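# Unroll a rolled necktie and lay it flat, folded once

## Task

Unroll the rolled-up, folded necktie and leave it lying flat on the table. It must be folded in half exactly once and flat along its whole length, fold included. It must be roughly aligned and roughly straight, spread to its full width, with no extra folds and nothing hanging past the table edge. Dropping it into place is allowed. Release it and move the grippers away at the end. The result must hold by itself, not because the robot is holding it.

## Robot and tools

Robot: two arms, left_arm and right_arm. Each has six joints (waist, shoulder, elbow, wrist pitch, wrist yaw, wrist roll) and a two-finger gripper. The fingers point along the gripper's +z axis and close along its y axis.

World frame: one frame shared by both arms. Its origin is on the table surface midway between the arms. +x points out over the table, +z points up, and left_arm sits on the +y side. The names left and right refer to the arms, not to sides of any image. Distances are in metres.

Tool execute_actions, argument "actions": a list that is empty or holds exactly one item. An optional "pictures" boolean turns the camera images on or off for that result; they are included by default.
- Empty list: no new command. It just returns the current state.
- Move: {"rows": [...], "steps": n}, with n from 1 to 15 (15 if omitted). Each step lasts 1/30 s. Each row drives one step, and the final row repeats until n steps are done.
- Wait: {"steps": n} with no rows, n up to 300. It returns once n steps have passed since the previous result, and your reply time counts toward them.
A refused call sends nothing to the robot.

Row layout: one flat list of 14 numbers covering both arms, always all 14 even if one arm is idle. The order is the left_arm waist, shoulder, elbow, wrist pitch, wrist yaw, wrist roll and opening, then the same seven for right_arm. The joint values are absolute target angles in radians, on the same scale as the Joint positions line, not offsets. Ranges per arm: waist -2.618 to 3.054, shoulder 0.000 to 3.142, elbow 0.000 to 3.142, wrist pitch -1.571 to 1.571, wrist yaw -1.571 to 1.571, wrist roll -2.094 to 2.094. The true ends may differ by up to 0.036 rad either way. A target more than 0.036 rad beyond an end, and also beyond the joint's last reported angle, gets the call refused. A target beyond the real end is clipped there and reported as "joint sent to its limit", possibly a step or more later. If that line is absent, it does not prove the joint has more room. Opening is an absolute value from -1 (closed) to +1 (fully open).

Motion limits: on every step, each joint target is kept within a set distance of the joint's measured angle. These are 0.202 rad for the waist, 0.258 for the shoulder, 0.238 for the elbow, 0.573 for the wrist pitch, and 0.522 for the wrist yaw and roll. If the targets would move the gripper more than 70 mm from where it now is, they are scaled back toward the current angles. Distant targets therefore take several calls. Between calls the arms keep heading for the last row sent. They stop once everything has nearly stopped or a step is HELD, and only a fresh action moves them further after that.

Gripping: grip_measured reports finger opening on the same -1 to 1 scale you command. Away from the extremes, the fingers go to where grip_measured would read your value. To hold something, command about 0.03 under grip_measured for a firm grip, or less under it for a lighter one. Pad force tops out near 50 to 62 N and is weaker on very thin items such as cloth under 2 mm. Readings may carry a fixed offset of about 1 mm per gripper.

Result lines: the state line gives each arm's end_effector_position (metres, world frame) and end_effector_quat_wxyz. This point lies between the finger pads, about 1 cm behind the tips, and may be somewhat inaccurate at long reach. Joint positions and Joint velocities list each arm's six joints (rad, rad/s) and then the pad gap (m, m/s; 0.094 m is fully open). "joint command not followed" means a clearance check altered or blocked joint targets on some steps; the rest of the row still ran. HELD marks steps where your row, or part of it, was not sent. MOTOR HOT appears from 75 °C. OVER-TEMPERATURE FAULT reports a stop: at 90 °C the arm halts for 10 s, and at 100 °C it goes limp and drops. Holding loads heats motors, even while you are thinking, so avoid long holds.

Cameras: cam_high, cam_low, cam_roll_left, cam_roll_right, cam_left_wrist, cam_right_wrist, all 504x504, in that order. The calibration lists K, distortion and T_world_to_cam for each. The wrist cameras are fisheye and move with their hands. Calibrations may be off by a few degrees and millimetres.

Tool zoom_image: {"camera": name, "region": [x0, y0, x1, y1]} in pixels of that camera's latest image, with the origin at the top-left and a region of at most 504 by 504. It returns a closer look.

Replying without any tool call also ends things.

Cautions: keep the arms from hitting or pressing hard on each other, since that can end the scene. Avoid dropping, slipping, slamming or shoving hard on the tie or table. Don't let the tie hang off the edge. Open the grippers and lift clear before finishing. Time counts, including thinking, so prefer few, smooth moves.

Each tool is called after "Emit:" as name([rows], argument=value, ...), one row to a line, values as JSON.

## Session

Emit:
execute_actions(actions=[])

Scene clock: 0.00 s of 7800.00 s.
left_arm: end_effector_position=(+0.3927, +0.3359, +0.4197) grip_measured=+1.000 end_effector_quat_wxyz=(+0.718, -0.035, +0.695, +0.027) | right_arm: end_effector_position=(+0.3549, -0.3646, +0.4084) grip_measured=+1.000 end_effector_quat_wxyz=(+0.708, +0.019, +0.705, -0.020)
Joint positions: left_arm=[-0.016  1.03   1.058  0.003 -0.008 -0.013  0.094] | right_arm=[-0.006  1.059  1.053  0.011  0.016 -0.001  0.094]
Joint velocities: left_arm=[ 0.007 -0.017  0.002  0.037 -0.037  0.007  0.   ] | right_arm=[ 0.002  0.012  0.007  0.037  0.007 -0.037  0.   ]

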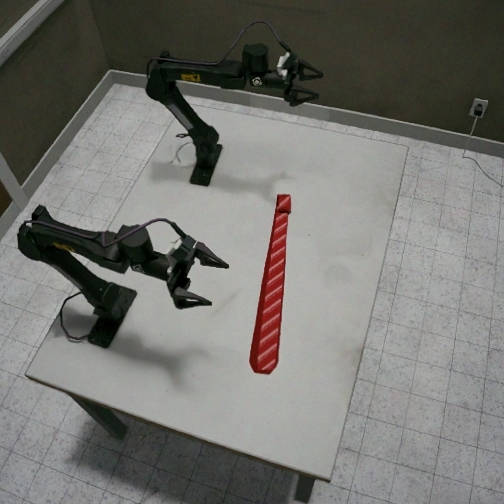

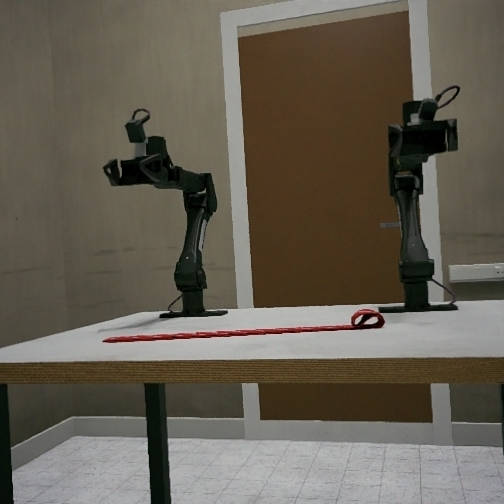

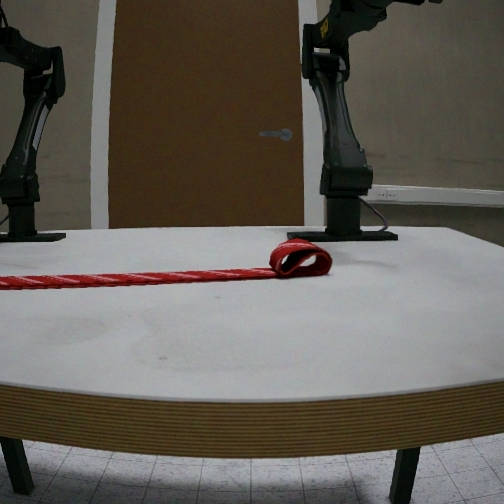

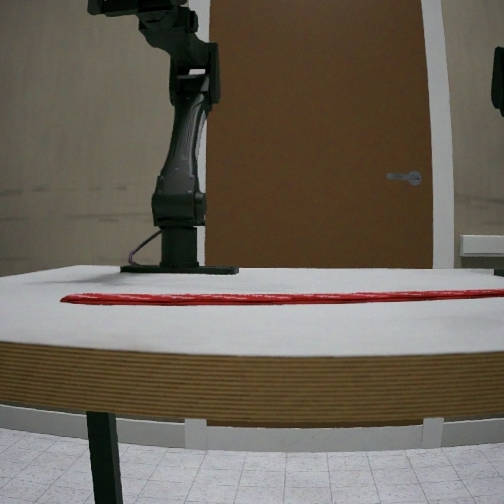

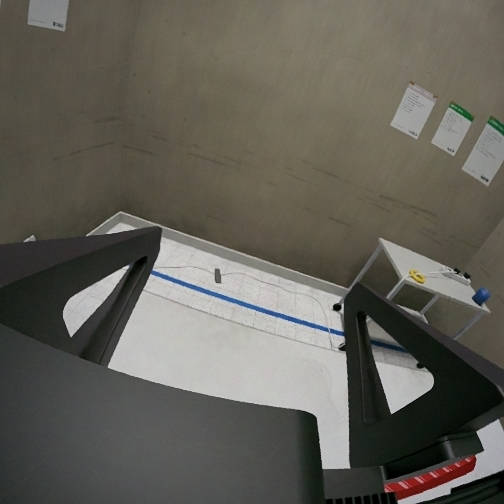

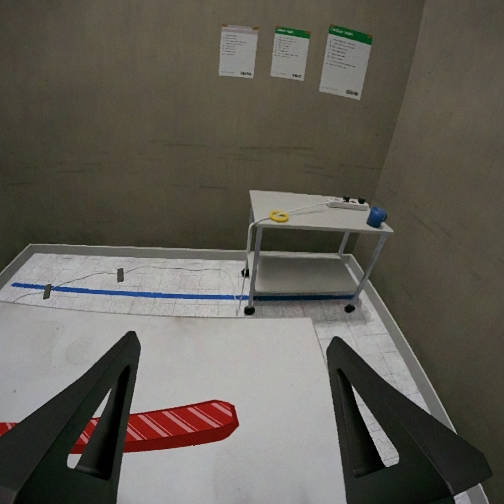

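Emit:
zoom_image(camera="cam_high", region=[230, 160, 350, 280])

Emit:
zoom_image(camera="cam_low", region=[300, 280, 420, 360])

Region (230, 160, 350, 280) of cam_high's 504x504 image, scaled by 4.200, with more detail than that image has.

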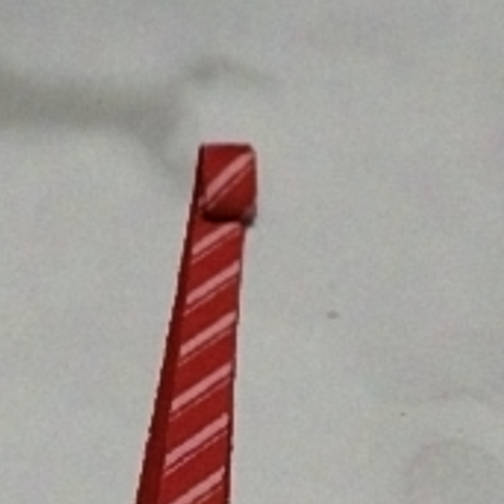

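Region (300, 280, 420, 360) of cam_low's 504x504 image, scaled by 4.200, with more detail than that image has.

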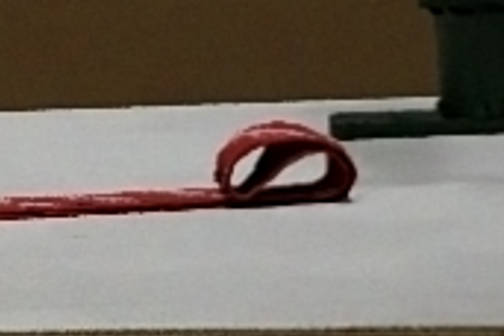

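Emit:
execute_actions([
  {"rows":[[0,1.33,1.058,0,0,0,1,0,1.059,0.753,0.5,0,0,1]],"steps":15},
], pictures=false)

Emit:
execute_actions([
  {"rows":[[0,1.33,0.758,0,0,0,1,0,1.059,0.753,0.5,0,0,1]],"steps":15},
], pictures=false)

Emit:
execute_actions([
  {"steps":15},
], pictures=false)

Scene clock: 22.33 s of 7800.00 s.
left_arm: end_effector_position=(+0.4663, +0.3453, +0.2714) grip_measured=+1.000 end_effector_quat_wxyz=(+0.574, -0.041, +0.817, +0.026) | right_arm: end_effector_position=(+0.3645, -0.3642, +0.3460) grip_measured=+1.000 end_effector_quat_wxyz=(+0.739, +0.017, +0.673, -0.019)
Joint positions: left_arm=[-0.008  1.36   1.036 -0.022 -0.007 -0.008  0.094] | right_arm=[-0.006  1.082  0.728  0.448  0.011 -0.001  0.094]
Joint velocities: left_arm=[-0.007 -0.032 -0.012 -0.007 -0.037 -0.066  0.   ] | right_arm=[ 0.007 -0.017  0.017  0.168 -0.007  0.007  0.   ]
Steps of this call (steps 1 to 90: nothing new was sent; then 18.83 s passed at rest; steps 91 to 105: all 15 steps of this action). Readings (joint positions):
91: left_arm=[-0.016 1.046 1.060 0.008 -0.008 -0.013] | right_arm=[-0.006 1.056 1.009 0.100 0.015 -0.001]
92: left_arm=[-0.016 1.079 1.067 0.025 -0.008 -0.013] | right_arm=[-0.006 1.047 0.940 0.213 0.014 -0.001]
94: left_arm=[-0.016 1.170 1.069 0.040 -0.008 -0.012] | right_arm=[-0.006 1.047 0.818 0.324 0.013 -0.001]
98: left_arm=[-0.009 1.342 1.055 0.010 -0.007 -0.010] | right_arm=[-0.006 1.081 0.728 0.357 0.012 -0.001]
105: the state above

Scene clock: 22.83 s of 7800.00 s.
left_arm: end_effector_position=(+0.4131, +0.3406, +0.1371) grip_measured=+1.000 end_effector_quat_wxyz=(+0.451, -0.044, +0.891, +0.021) | right_arm: end_effector_position=(+0.3640, -0.3641, +0.3515) grip_measured=+1.000 end_effector_quat_wxyz=(+0.746, +0.017, +0.665, -0.019)
Joint positions: left_arm=[-0.008  1.346  0.734 -0.022 -0.007 -0.008  0.094] | right_arm=[-0.006  1.082  0.728  0.47   0.011 -0.001  0.094]
Joint velocities: left_arm=[-0.007 -0.012  0.002 -0.037  0.007  0.037  0.   ] | right_arm=[ 0.002 -0.002  0.007  0.007 -0.037 -0.037  0.   ]
Steps of this call (steps 1 to 15: all 15 steps of this action). Readings (joint positions):
1: left_arm=[-0.008 1.354 1.008 0.006 -0.007 -0.008] | right_arm=[-0.006 1.082 0.728 0.453 0.011 -0.001]
2: left_arm=[-0.008 1.340 0.961 0.029 -0.007 -0.008] | right_arm=[-0.006 1.082 0.728 0.457 0.011 -0.001]
4: left_arm=[-0.008 1.332 0.857 0.034 -0.007 -0.008] | right_arm=[-0.006 1.082 0.728 0.462 0.011 -0.001]
8: left_arm=[-0.008 1.346 0.738 -0.031 -0.007 -0.008] | right_arm=[-0.006 1.082 0.728 0.467 0.011 -0.001]
15: the state above

Scene clock: 23.33 s of 7800.00 s.
left_arm: end_effector_position=(+0.4138, +0.3407, +0.1381) grip_measured=+1.000 end_effector_quat_wxyz=(+0.453, -0.044, +0.890, +0.021) | right_arm: end_effector_position=(+0.3639, -0.3641, +0.3516) grip_measured=+1.000 end_effector_quat_wxyz=(+0.747, +0.017, +0.665, -0.019)
Joint positions: left_arm=[-0.008  1.346  0.734 -0.017 -0.007 -0.008  0.094] | right_arm=[-0.006  1.082  0.728  0.47   0.011 -0.001  0.094]
Joint velocities: left_arm=[ 0.002 -0.007  0.007  0.007 -0.051 -0.022  0.   ] | right_arm=[ 0.007 -0.002 -0.007 -0.051  0.007 -0.007  0.   ]
Steps of this call (steps 1 to 15: the robot went on to your last target). Readings (joint positions):
1: left_arm=[-0.008 1.346 0.734 -0.021 -0.007 -0.008] | right_arm=[-0.006 1.082 0.728 0.470 0.011 -0.001]
2: left_arm=[-0.008 1.346 0.734 -0.019 -0.007 -0.008] | right_arm=[-0.006 1.082 0.728 0.470 0.011 -0.001]
4: left_arm=[-0.008 1.346 0.734 -0.018 -0.007 -0.008] | right_arm=[-0.006 1.082 0.728 0.470 0.011 -0.001]
8: left_arm=[-0.008 1.346 0.734 -0.017 -0.007 -0.008] | right_arm=[-0.006 1.082 0.728 0.470 0.011 -0.001]
15: the state above
All arms were judged still, so your last target was given up. Only a new action makes them travel on or press farther. Fingers that are still opening or closing keep moving.

Emit:
execute_actions([
  {"rows":[[-0.39,1.3,0.45,0.4,0.4,0,-1,0,1.059,1.0,0,0,0,1]],"steps":15},
], pictures=false)

Emit:
execute_actions([
  {"steps":20},
])

Scene clock: 43.37 s of 7800.00 s.
left_arm: end_effector_position=(+0.3459, +0.1354, +0.1039) grip_measured=-0.978 end_effector_quat_wxyz=(+0.459, +0.216, +0.830, -0.233) | right_arm: end_effector_position=(+0.3587, -0.3639, +0.3730) grip_measured=+1.000 end_effector_quat_wxyz=(+0.682, +0.018, +0.731, -0.018)
Joint positions: left_arm=[-0.396  1.331  0.444  0.358  0.372 -0.006  0.001] | right_arm=[-0.006  1.062  0.986  0.007  0.011 -0.001  0.094]
Joint velocities: left_arm=[ 0.002 -0.002 -0.002  0.212  0.139 -0.022  0.001] | right_arm=[-0.007  0.012 -0.002 -0.154 -0.037  0.022  0.   ]
Steps of this call (steps 1 to 90: nothing new was sent; then 16.53 s passed at rest; steps 91 to 105: all 15 steps of this action). Readings (joint positions):
91: left_arm=[-0.020 1.344 0.708 0.036 0.017 -0.008] | right_arm=[-0.006 1.082 0.764 0.387 0.011 -0.001]
92: left_arm=[-0.054 1.337 0.666 0.101 0.057 -0.008] | right_arm=[-0.006 1.088 0.826 0.275 0.011 -0.001]
94: left_arm=[-0.152 1.331 0.574 0.186 0.138 -0.008] | right_arm=[-0.006 1.089 0.925 0.164 0.011 -0.001]
98: left_arm=[-0.366 1.331 0.455 0.272 0.288 -0.006] | right_arm=[-0.006 1.064 0.986 0.098 0.011 -0.001]
105: the state above

Scene clock: 44.03 s of 7800.00 s.
left_arm: end_effector_position=(+0.3470, +0.1324, +0.1095) grip_measured=-0.978 end_effector_quat_wxyz=(+0.468, +0.221, +0.821, -0.240) | right_arm: end_effector_position=(+0.3583, -0.3639, +0.3680) grip_measured=+1.000 end_effector_quat_wxyz=(+0.674, +0.018, +0.738, -0.018)
Joint positions: left_arm=[-0.396  1.331  0.444  0.383  0.387 -0.006  0.001] | right_arm=[-0.006  1.062  0.986 -0.013  0.011 -0.001  0.094]
Joint velocities: left_arm=[-0.002 -0.012 -0.012  0.037 -0.007  0.007 -0.001] | right_arm=[ 0.007  0.017  0.007 -0.051  0.022 -0.007  0.   ]
Steps of this call (steps 1 to 20: the robot went on to your last target). Readings (joint positions):
1: left_arm=[-0.396 1.331 0.444 0.364 0.375 -0.006] | right_arm=[-0.006 1.062 0.986 0.002 0.011 -0.001]
2: left_arm=[-0.396 1.331 0.444 0.369 0.378 -0.006] | right_arm=[-0.006 1.062 0.986 -0.001 0.011 -0.001]
4: left_arm=[-0.396 1.331 0.444 0.374 0.381 -0.006] | right_arm=[-0.006 1.062 0.986 -0.006 0.011 -0.001]
8: left_arm=[-0.396 1.331 0.444 0.380 0.385 -0.006] | right_arm=[-0.006 1.062 0.986 -0.011 0.011 -0.001]
20: the state above
camera_calibration (this result's frames):
cam_left_wrist: T_world_to_cam=[[-0.383851, -0.823074, 0.418578, 0.202674], [-0.893453, 0.216555, -0.393504, 0.341366], [0.233238, -0.525027, -0.818503, 0.181975], [0, 0, 0, 1]] pos_world=[0.340348, 0.188432, 0.198441]
cam_right_wrist: T_world_to_cam=[[-0.0851299, -0.992051, 0.0926712, -0.374884], [-0.641455, -0.016602, -0.766981, 0.553564], [0.762423, -0.124737, -0.634942, 0.0145771], [0, 0, 0, 1]] pos_world=[0.312058, -0.360896, 0.468569]

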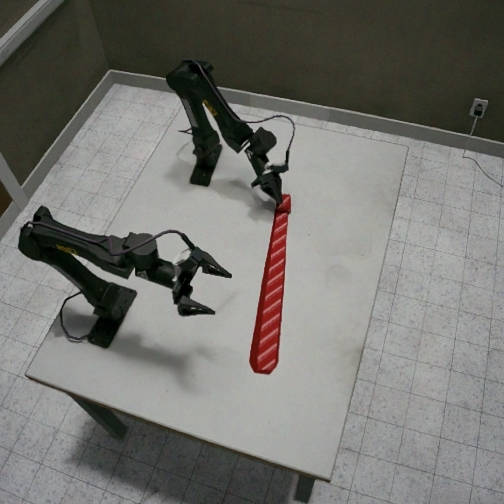

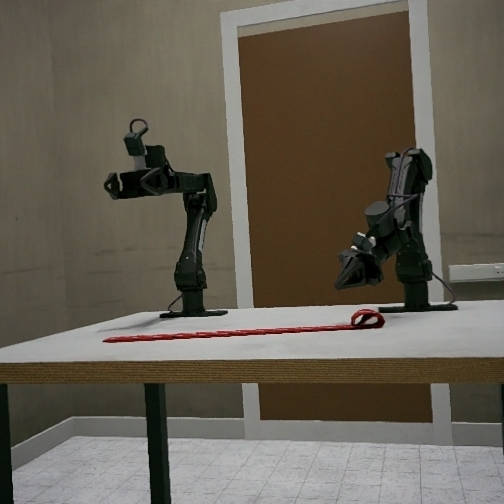

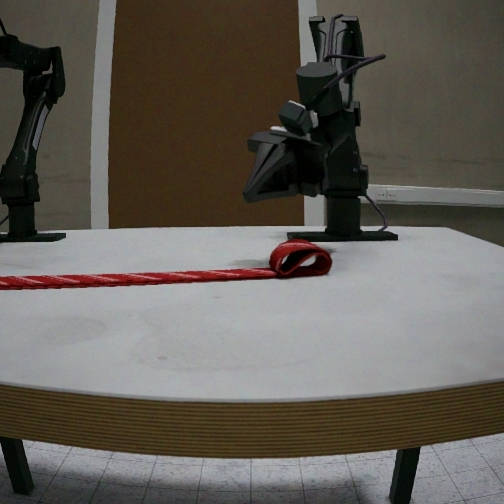

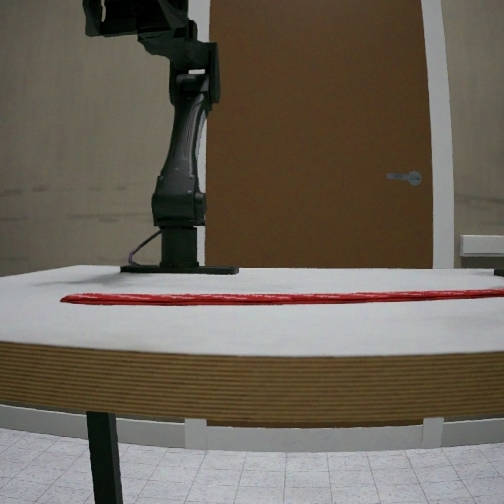

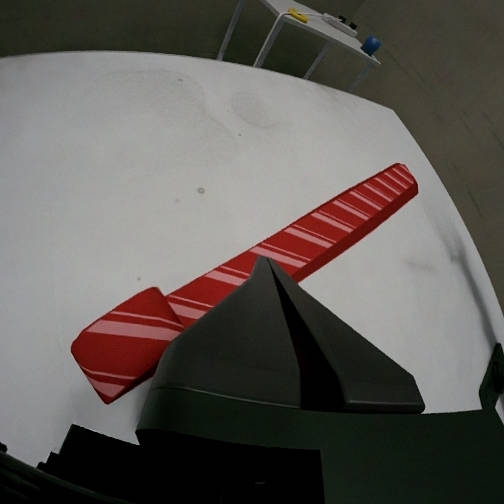

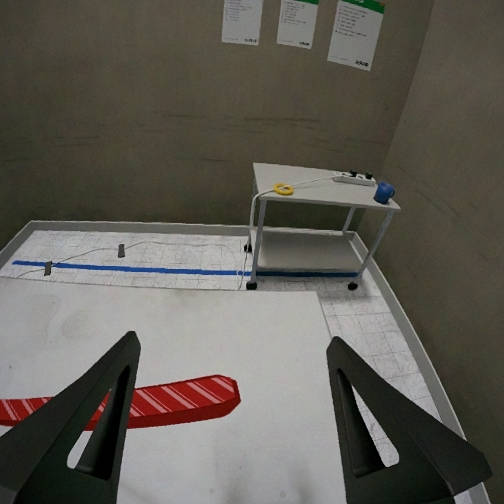

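Emit:
execute_actions([
  {"rows":[[-0.59,1.15,0.15,0.6,-0.4,0,-1,0,1.059,1.0,0,0,0,1]],"steps":15},
], pictures=false)

Emit:
execute_actions([
  {"steps":25},
])

Scene clock: 56.00 s of 7800.00 s.
left_arm: end_effector_position=(+0.3181, +0.2141, +0.0769) grip_measured=-0.978 end_effector_quat_wxyz=(+0.541, +0.111, +0.834, +0.017) | right_arm: end_effector_position=(+0.3583, -0.3639, +0.3680) grip_measured=+1.000 end_effector_quat_wxyz=(+0.674, +0.018, +0.738, -0.018)
Joint positions: left_arm=[-0.588  1.167  0.135  0.574 -0.356 -0.005  0.001] | right_arm=[-0.006  1.062  0.986 -0.013  0.011 -0.001  0.094]
Joint velocities: left_arm=[ 0.002 -0.007 -0.012  0.051 -0.256  0.022  0.001] | right_arm=[ 0.002 -0.002  0.022  0.007 -0.037 -0.007  0.   ]
Steps of this call (steps 1 to 15: the robot went on to your last target; steps 16 to 110: nothing new was sent; then 7.80 s passed at rest; steps 111 to 125: all 15 steps of this action). Readings (joint positions):
111: left_arm=[-0.428 1.308 0.407 0.430 0.293 -0.006] | right_arm=[-0.006 1.062 0.986 -0.013 0.011 -0.001]
112: left_arm=[-0.486 1.253 0.337 0.481 0.187 -0.006] | right_arm=[-0.006 1.062 0.986 -0.013 0.011 -0.001]
114: left_arm=[-0.576 1.175 0.210 0.529 0.012 -0.005] | right_arm=[-0.006 1.062 0.986 -0.013 0.011 -0.001]
118: left_arm=[-0.588 1.167 0.135 0.529 -0.226 -0.005] | right_arm=[-0.006 1.062 0.986 -0.013 0.011 -0.001]
125: the state above

Scene clock: 56.83 s of 7800.00 s.
left_arm: end_effector_position=(+0.3199, +0.2191, +0.0798) grip_measured=-0.978 end_effector_quat_wxyz=(+0.546, +0.101, +0.831, +0.029) | right_arm: end_effector_position=(+0.3583, -0.3639, +0.3680) grip_measured=+1.000 end_effector_quat_wxyz=(+0.674, +0.018, +0.738, -0.018)
Joint positions: left_arm=[-0.588  1.167  0.135  0.584 -0.387 -0.005  0.001] | right_arm=[-0.006  1.062  0.986 -0.013  0.011 -0.001  0.094]
Joint velocities: left_arm=[-0.007  0.007 -0.012  0.022 -0.007 -0.051  0.001] | right_arm=[-0.007  0.002 -0.012  0.037 -0.051  0.007  0.   ]
Steps of this call (steps 1 to 25: the robot went on to your last target). Readings (joint positions):
1: left_arm=[-0.588 1.167 0.135 0.576 -0.362 -0.005] | right_arm=[-0.006 1.062 0.986 -0.013 0.011 -0.001]
2: left_arm=[-0.588 1.167 0.135 0.578 -0.367 -0.005] | right_arm=[-0.006 1.062 0.986 -0.013 0.011 -0.001]
4: left_arm=[-0.588 1.167 0.135 0.580 -0.375 -0.005] | right_arm=[-0.006 1.062 0.986 -0.013 0.011 -0.001]
8: left_arm=[-0.588 1.167 0.135 0.582 -0.382 -0.005] | right_arm=[-0.006 1.062 0.986 -0.013 0.011 -0.001]
25: the state above
camera_calibration (this result's frames):
cam_left_wrist: T_world_to_cam=[[0.0333045, -0.994479, 0.0995152, 0.205572], [-0.839624, -0.0818514, -0.536965, 0.34631], [0.542146, -0.065672, -0.837714, 0.0116547], [0, 0, 0, 1]] pos_world=[0.277605, 0.233548, 0.175262]
cam_right_wrist: T_world_to_cam=[[-0.0851299, -0.992051, 0.0926712, -0.374884], [-0.641455, -0.016602, -0.766981, 0.553564], [0.762423, -0.124737, -0.634942, 0.0145771], [0, 0, 0, 1]] pos_world=[0.312058, -0.360896, 0.468569]

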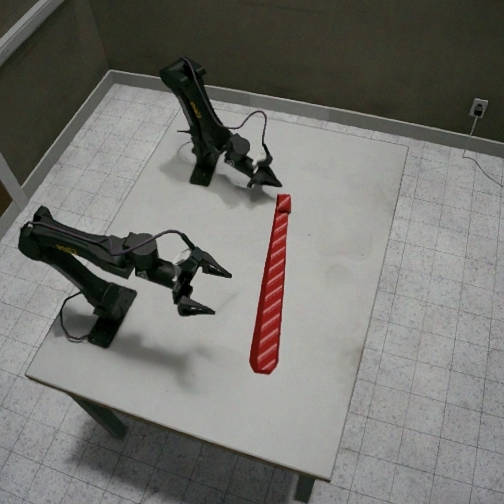

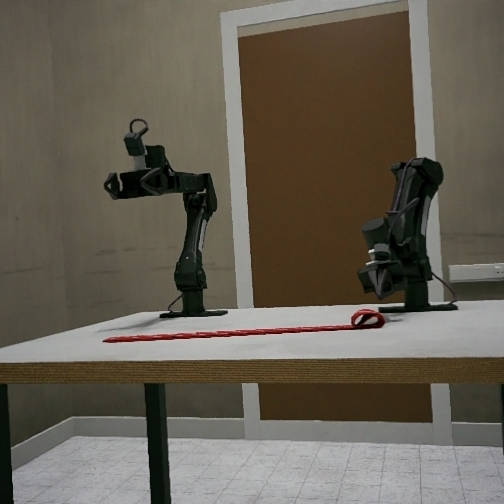

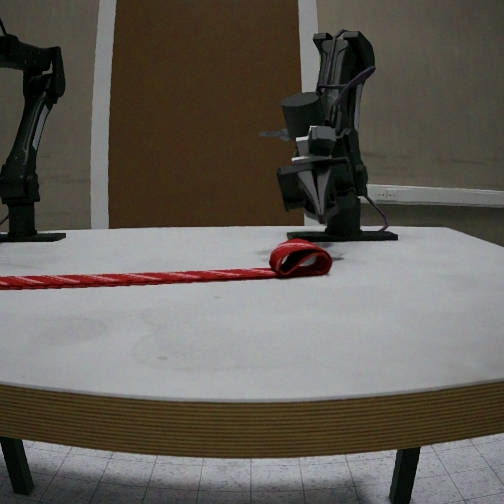

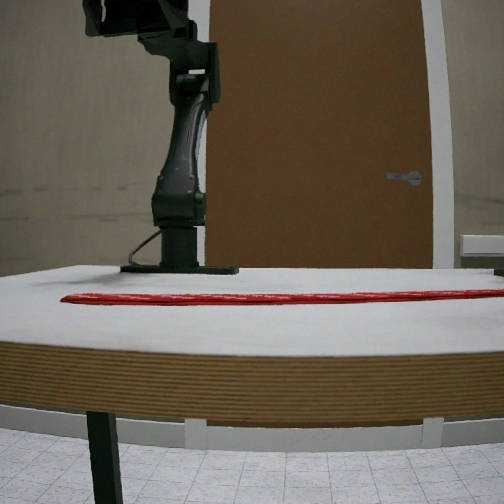

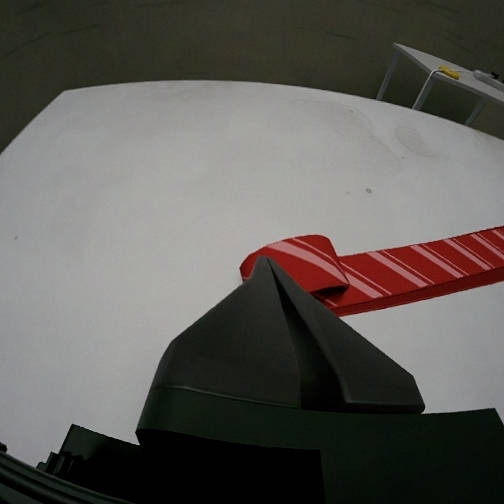

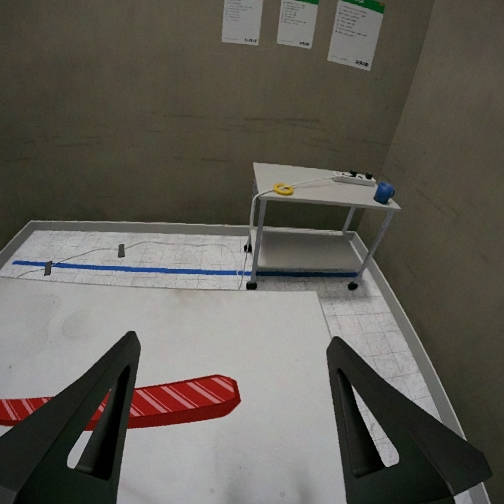

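Emit:
execute_actions([
  {"rows":[[-0.63,1.15,0.04,0.7,-0.4,0,-1,0,1.059,1.0,0,0,0,1],[-0.63,1.15,0.04,0.7,-0.4,0,-1,0,1.059,1.0,0,0,0,1],[-0.63,1.15,0.04,0.7,-0.4,0,-1,0,1.059,1.0,0,0,0,1],[-0.63,1.15,0.04,0.7,-0.4,0,-1,0,1.059,1.0,0,0,0,1],[-0.63,1.15,0.04,0.7,-0.4,0,-1,0,1.059,1.0,0,0,0,1],[-0.63,1.15,0.04,0.7,-0.4,0,-1,0,1.059,1.0,0,0,0,1],[-0.63,1.15,0.04,0.7,-0.4,0,-1,0,1.059,1.0,0,0,0,1],[-0.63,1.21,0.04,0.7,-0.4,0,-1,0,1.059,1.0,0,0,0,1]],"steps":15},
], pictures=false)

Emit:
execute_actions([
  {"steps":15},
])

Scene clock: 67.17 s of 7800.00 s.
left_arm: end_effector_position=(+0.2998, +0.2196, +0.0553) grip_measured=-0.978 end_effector_quat_wxyz=(+0.534, +0.119, +0.836, +0.026) | right_arm: end_effector_position=(+0.3583, -0.3639, +0.3679) grip_measured=+1.000 end_effector_quat_wxyz=(+0.674, +0.018, +0.738, -0.018)
Joint positions: left_arm=[-0.622  1.198  0.04   0.677 -0.39  -0.005  0.001] | right_arm=[-0.006  1.062  0.986 -0.013  0.011 -0.001  0.094]
Joint velocities: left_arm=[ 0.007  0.022 -0.002  0.037 -0.037 -0.037  0.   ] | right_arm=[ 0.027  0.012  0.012 -0.081 -0.037  0.007  0.   ]
Steps of this call (steps 1 to 15: the robot went on to your last target; steps 16 to 110: nothing new was sent; then 6.17 s passed at rest; steps 111 to 125: all 15 steps of this action). Readings (joint positions):
111: left_arm=[-0.594 1.167 0.122 0.606 -0.389 -0.005] | right_arm=[-0.006 1.062 0.986 -0.013 0.011 -0.001]
112: left_arm=[-0.606 1.165 0.101 0.633 -0.390 -0.005] | right_arm=[-0.006 1.062 0.986 -0.013 0.011 -0.001]
114: left_arm=[-0.620 1.165 0.062 0.650 -0.390 -0.005] | right_arm=[-0.006 1.062 0.986 -0.013 0.011 -0.001]
118: left_arm=[-0.622 1.171 0.040 0.658 -0.390 -0.005] | right_arm=[-0.006 1.062 0.986 -0.013 0.011 -0.001]
125: the state above

Scene clock: 67.67 s of 7800.00 s.
left_arm: end_effector_position=(+0.3004, +0.2193, +0.0566) grip_measured=-0.978 end_effector_quat_wxyz=(+0.537, +0.118, +0.835, +0.025) | right_arm: end_effector_position=(+0.3583, -0.3639, +0.3679) grip_measured=+1.000 end_effector_quat_wxyz=(+0.674, +0.018, +0.738, -0.018)
Joint positions: left_arm=[-0.622  1.198  0.04   0.683 -0.39  -0.005  0.001] | right_arm=[-0.006  1.062  0.986 -0.013  0.011 -0.001  0.094]
Joint velocities: left_arm=[ 0.017 -0.012 -0.017 -0.037 -0.007 -0.066 -0.001] | right_arm=[-0.007 -0.007 -0.022 -0.051  0.007 -0.022  0.   ]
Steps of this call (steps 1 to 15: the robot went on to your last target). Readings (joint positions):
1: left_arm=[-0.622 1.198 0.040 0.679 -0.390 -0.005] | right_arm=[-0.006 1.062 0.986 -0.013 0.011 -0.001]
2: left_arm=[-0.622 1.198 0.040 0.680 -0.390 -0.005] | right_arm=[-0.006 1.062 0.986 -0.013 0.011 -0.001]
4: left_arm=[-0.622 1.198 0.040 0.681 -0.390 -0.005] | right_arm=[-0.006 1.062 0.986 -0.013 0.011 -0.001]
8: left_arm=[-0.622 1.198 0.040 0.683 -0.390 -0.005] | right_arm=[-0.006 1.062 0.986 -0.013 0.011 -0.001]
15: the state above
All arms were judged still, so your last target was given up. Only a new action makes them travel on or press farther. Fingers that are still opening or closing keep moving.
camera_calibration (this result's frames):
cam_left_wrist: T_world_to_cam=[[0.00471564, -0.996347, 0.0852691, 0.218509], [-0.853456, -0.0484484, -0.518908, 0.313252], [0.521143, -0.0703265, -0.850567, 0.0108419], [0, 0, 0, 1]] pos_world=[0.260666, 0.23365, 0.153139]
cam_right_wrist: T_world_to_cam=[[-0.0850946, -0.992052, 0.0926888, -0.374896], [-0.641747, -0.0165905, -0.766737, 0.553505], [0.762181, -0.124728, -0.635235, 0.0147214], [0, 0, 0, 1]] pos_world=[0.312088, -0.360897, 0.468493]

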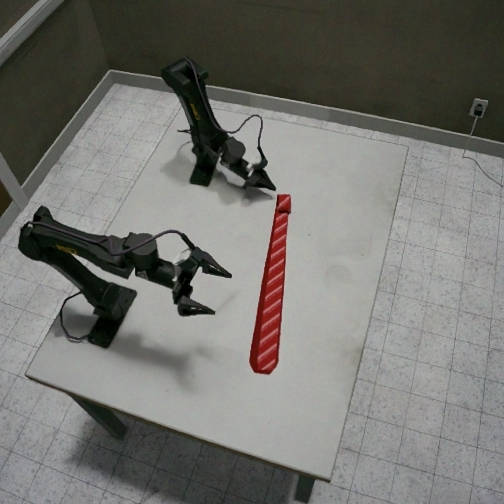

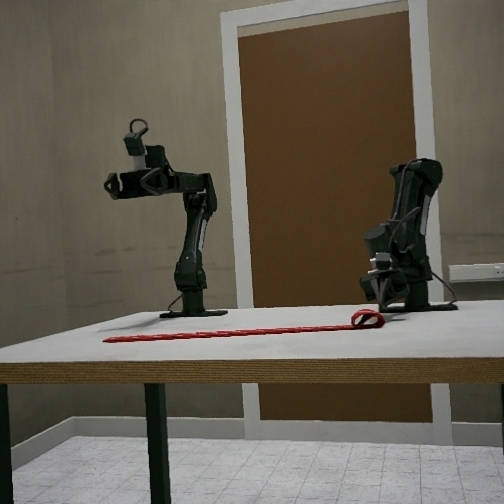

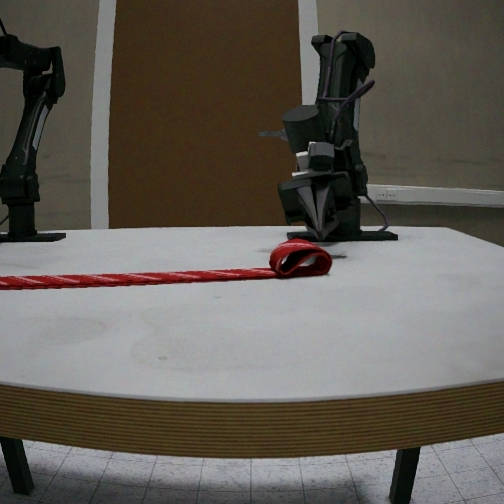

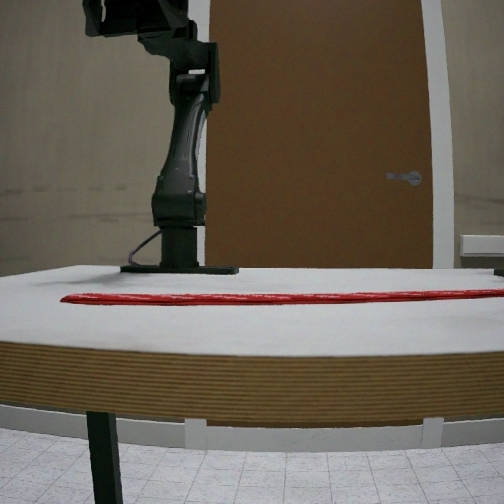

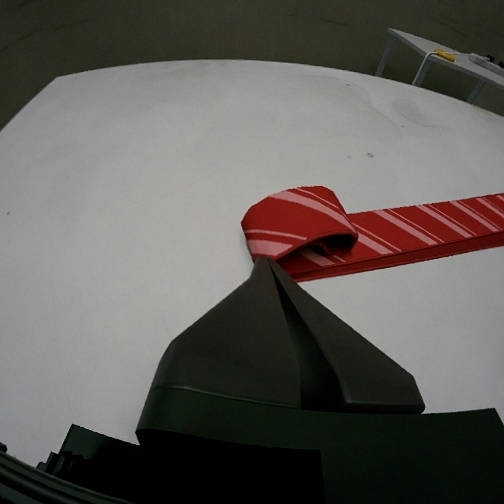

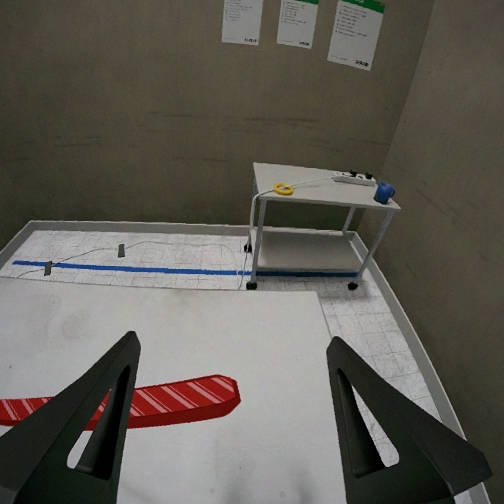

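Emit:
execute_actions([
  {"rows":[[-0.72,1.22,0.04,0.7,-0.4,0,-1,0,1.059,1.0,0,0,0,1],[-0.72,1.22,0.04,0.7,-0.4,0,-1,0,1.059,1.0,0,0,0,1],[-0.72,1.22,0.04,0.7,-0.4,0,-1,0,1.059,1.0,0,0,0,1],[-0.72,1.22,0.04,0.7,-0.4,0,-1,0,1.059,1.0,0,0,0,1],[-0.72,1.22,0.04,0.7,-0.4,0,-1,0,1.059,1.0,0,0,0,1],[-0.72,1.28,0.04,0.7,-0.4,0,-1,0,1.059,1.0,0,0,0,1]],"steps":15},
], pictures=false)

Emit:
execute_actions([
  {"steps":12},
])

Scene clock: 75.70 s of 7800.00 s.
left_arm: end_effector_position=(+0.2883, +0.1976, +0.0391) grip_measured=-0.978 end_effector_quat_wxyz=(+0.512, +0.165, +0.843, +0.015) | right_arm: end_effector_position=(+0.3583, -0.3639, +0.3679) grip_measured=+1.000 end_effector_quat_wxyz=(+0.674, +0.018, +0.738, -0.018)
Joint positions: left_arm=[-0.712  1.27   0.04   0.689 -0.395 -0.005  0.001] | right_arm=[-0.006  1.062  0.986 -0.013  0.011 -0.001  0.094]
Joint velocities: left_arm=[-0.007 -0.002 -0.012 -0.11   0.051  0.022 -0.   ] | right_arm=[-0.007  0.002 -0.007  0.051  0.007 -0.022  0.   ]
Steps of this call (steps 1 to 90: nothing new was sent; then 4.53 s passed at rest; steps 91 to 105: all 15 steps of this action). Readings (joint positions):
91: left_arm=[-0.638 1.199 0.040 0.684 -0.398 -0.005] | right_arm=[-0.006 1.062 0.986 -0.013 0.011 -0.001]
92: left_arm=[-0.669 1.202 0.040 0.684 -0.398 -0.005] | right_arm=[-0.006 1.062 0.986 -0.013 0.011 -0.001]
94: left_arm=[-0.705 1.206 0.040 0.685 -0.395 -0.005] | right_arm=[-0.006 1.062 0.986 -0.013 0.011 -0.001]
98: left_arm=[-0.712 1.252 0.040 0.694 -0.395 -0.005] | right_arm=[-0.006 1.062 0.986 -0.013 0.011 -0.001]
105: the state above

Scene clock: 76.10 s of 7800.00 s.
left_arm: end_effector_position=(+0.2883, +0.1976, +0.0391) grip_measured=-0.978 end_effector_quat_wxyz=(+0.512, +0.165, +0.843, +0.015) | right_arm: end_effector_position=(+0.3583, -0.3639, +0.3679) grip_measured=+1.000 end_effector_quat_wxyz=(+0.674, +0.018, +0.738, -0.018)
Joint positions: left_arm=[-0.712  1.27   0.04   0.689 -0.395 -0.005  0.001] | right_arm=[-0.006  1.062  0.986 -0.013  0.011 -0.001  0.094]
Joint velocities: left_arm=[ 0.017 -0.012 -0.012  0.037  0.022  0.037 -0.001] | right_arm=[ 0.002 -0.002 -0.012 -0.007 -0.051 -0.037  0.   ]
Steps of this call (steps 1 to 12: the robot went on to your last target). Readings (joint positions):
1: left_arm=[-0.712 1.270 0.040 0.689 -0.395 -0.005] | right_arm=[-0.006 1.062 0.986 -0.013 0.011 -0.001]
2: left_arm=[-0.712 1.270 0.040 0.689 -0.395 -0.005] | right_arm=[-0.006 1.062 0.986 -0.013 0.011 -0.001]
4: left_arm=[-0.712 1.270 0.040 0.689 -0.395 -0.005] | right_arm=[-0.006 1.062 0.986 -0.013 0.011 -0.001]
8: left_arm=[-0.712 1.270 0.040 0.689 -0.395 -0.005] | right_arm=[-0.006 1.062 0.986 -0.013 0.011 -0.001]
12: the state above
camera_calibration (this result's frames):
cam_left_wrist: T_world_to_cam=[[-0.0772897, -0.995789, 0.0493093, 0.223397], [-0.880275, 0.0449351, -0.472331, 0.280248], [0.468126, -0.0799121, -0.880041, 0.0190681], [0, 0, 0, 1]] pos_world=[0.255035, 0.211387, 0.138135]
cam_right_wrist: T_world_to_cam=[[-0.0850946, -0.992052, 0.0926888, -0.374896], [-0.641747, -0.0165905, -0.766737, 0.553505], [0.762181, -0.124728, -0.635235, 0.0147214], [0, 0, 0, 1]] pos_world=[0.312088, -0.360897, 0.468493]

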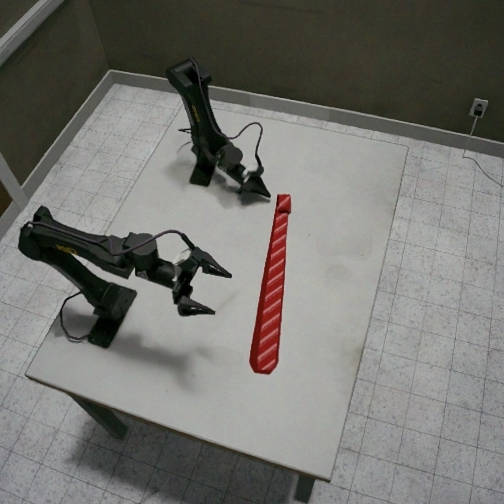

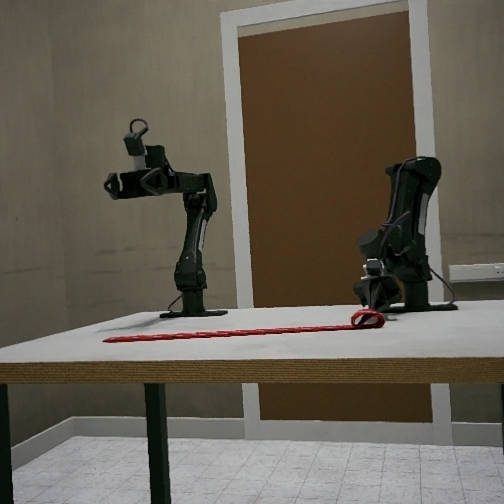

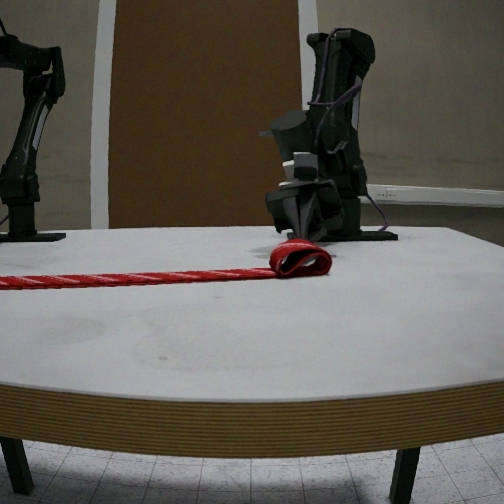

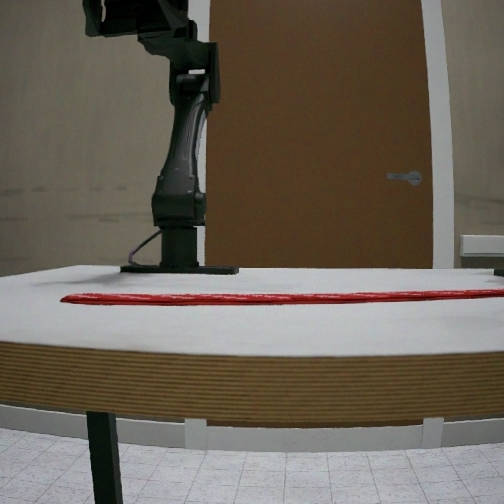

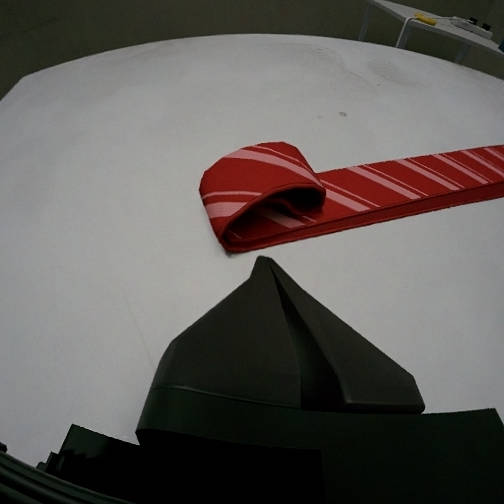

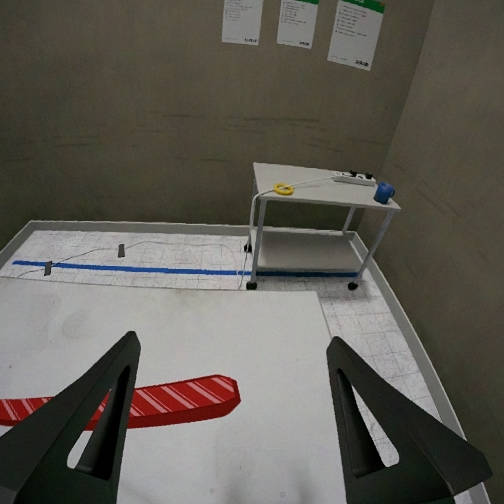

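Emit:
execute_actions([
  {"rows":[[-0.72,1.35,0.04,0.7,-0.4,0,-1,0,1.059,1.0,0,0,0,1],[-0.72,1.35,0.04,0.7,-0.4,0,-1,0,1.059,1.0,0,0,0,1],[-0.72,1.35,0.04,0.7,-0.4,0,-1,0,1.059,1.0,0,0,0,1],[-0.72,1.35,0.04,0.7,-0.4,0,-1,0,1.059,1.0,0,0,0,1],[-0.72,1.35,0.04,0.7,-0.4,0,-1,0,1.059,1.0,0,0,0,1],[-0.72,1.35,0.04,0.7,-0.4,0,-1,0,1.059,1.0,0,0,0,1],[-0.70,1.39,0.08,0.68,-0.4,0,-1,0,1.059,1.0,0,0,0,1],[-0.70,1.39,0.08,0.68,-0.4,0,-1,0,1.059,1.0,0,0,0,1],[-0.70,1.39,0.08,0.68,-0.4,0,-1,0,1.059,1.0,0,0,0,1],[-0.69,1.42,0.11,0.67,-0.4,0,-1,0,1.059,1.0,0,0,0,1]],"steps":15},
], pictures=false)

Emit:
execute_actions([
  {"steps":10},
])

Scene clock: 86.57 s of 7800.00 s.
left_arm: end_effector_position=(+0.2952, +0.1978, +0.0218) grip_measured=-0.978 end_effector_quat_wxyz=(+0.482, +0.170, +0.859, +0.032) | right_arm: end_effector_position=(+0.3583, -0.3639, +0.3679) grip_measured=+1.000 end_effector_quat_wxyz=(+0.674, +0.018, +0.738, -0.018)
Joint positions: left_arm=[-0.699  1.404  0.09   0.698 -0.397 -0.005  0.001] | right_arm=[-0.006  1.062  0.986 -0.013  0.011 -0.001  0.094]
Joint velocities: left_arm=[-0.007 -0.007 -0.007  0.022 -0.037  0.022  0.   ] | right_arm=[-0.022 -0.002 -0.002 -0.022 -0.022  0.037  0.   ]
Steps of this call (steps 1 to 15: the robot went on to your last target; steps 16 to 110: nothing new was sent; then 6.30 s passed at rest; steps 111 to 125: all 15 steps of this action). Readings (joint positions):
111: left_arm=[-0.712 1.281 0.040 0.694 -0.395 -0.005] | right_arm=[-0.006 1.062 0.986 -0.013 0.011 -0.001]
112: left_arm=[-0.712 1.302 0.040 0.700 -0.395 -0.005] | right_arm=[-0.006 1.062 0.986 -0.013 0.011 -0.001]
114: left_arm=[-0.712 1.332 0.040 0.693 -0.395 -0.005] | right_arm=[-0.006 1.062 0.986 -0.013 0.011 -0.001]
118: left_arm=[-0.711 1.354 0.048 0.698 -0.397 -0.005] | right_arm=[-0.006 1.062 0.986 -0.013 0.011 -0.001]
125: the state above

Scene clock: 86.90 s of 7800.00 s.
left_arm: end_effector_position=(+0.2952, +0.1978, +0.0218) grip_measured=-0.978 end_effector_quat_wxyz=(+0.482, +0.170, +0.859, +0.032) | right_arm: end_effector_position=(+0.3583, -0.3639, +0.3679) grip_measured=+1.000 end_effector_quat_wxyz=(+0.674, +0.018, +0.738, -0.018)
Joint positions: left_arm=[-0.699  1.404  0.09   0.698 -0.397 -0.005  0.001] | right_arm=[-0.006  1.062  0.986 -0.013  0.011 -0.001  0.094]
Joint velocities: left_arm=[ 0.007 -0.007  0.007  0.022 -0.037  0.022 -0.001] | right_arm=[ 0.017  0.012 -0.012  0.051 -0.066 -0.022  0.   ]
Steps of this call (steps 1 to 10: the robot went on to your last target). Readings (joint positions):
1: left_arm=[-0.699 1.404 0.090 0.698 -0.397 -0.005] | right_arm=[-0.006 1.062 0.986 -0.013 0.011 -0.001]
2: left_arm=[-0.699 1.404 0.090 0.698 -0.397 -0.005] | right_arm=[-0.006 1.062 0.986 -0.013 0.011 -0.001]
4: left_arm=[-0.699 1.404 0.090 0.698 -0.397 -0.005] | right_arm=[-0.006 1.062 0.986 -0.013 0.011 -0.001]
8: left_arm=[-0.699 1.404 0.090 0.698 -0.397 -0.005] | right_arm=[-0.006 1.062 0.986 -0.013 0.011 -0.001]
10: the state above
camera_calibration (this result's frames):
cam_left_wrist: T_world_to_cam=[[-0.0602737, -0.998136, 0.00953076, 0.221329], [-0.908053, 0.050864, -0.415756, 0.283983], [0.414497, -0.0337136, -0.909426, 0.00793053], [0, 0, 0, 1]] pos_world=[0.267925, 0.206739, 0.123171]
cam_right_wrist: T_world_to_cam=[[-0.0850946, -0.992052, 0.0926888, -0.374896], [-0.641747, -0.0165905, -0.766737, 0.553505], [0.762181, -0.124728, -0.635235, 0.0147214], [0, 0, 0, 1]] pos_world=[0.312088, -0.360897, 0.468493]

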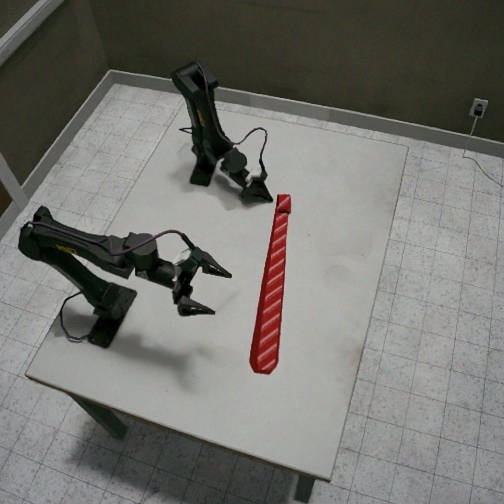

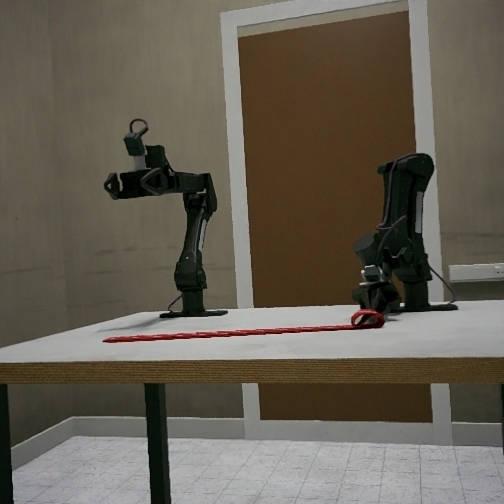

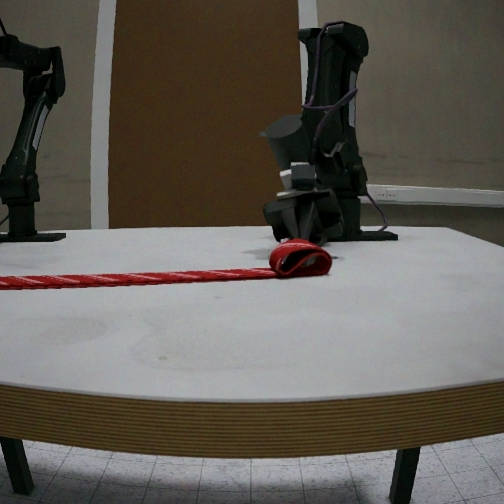

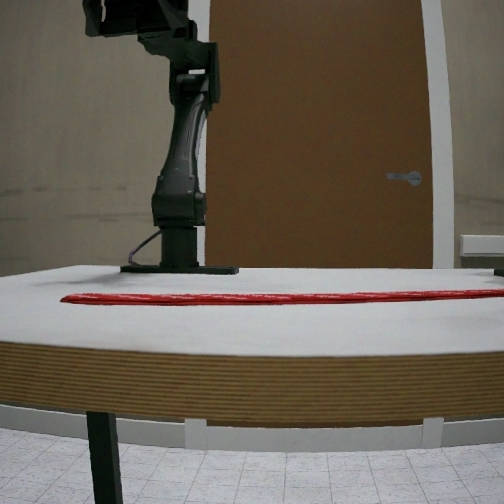

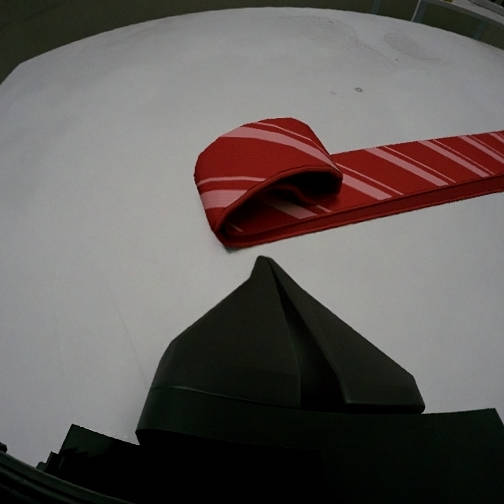

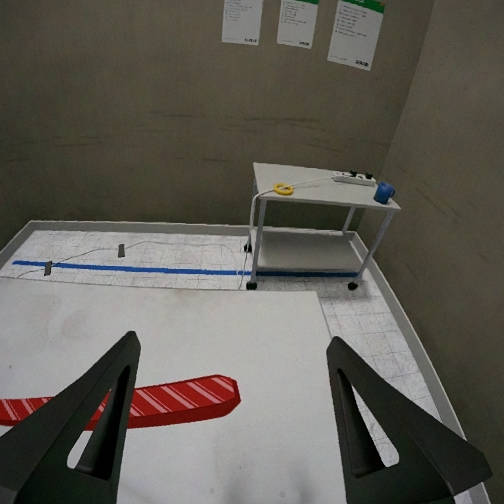

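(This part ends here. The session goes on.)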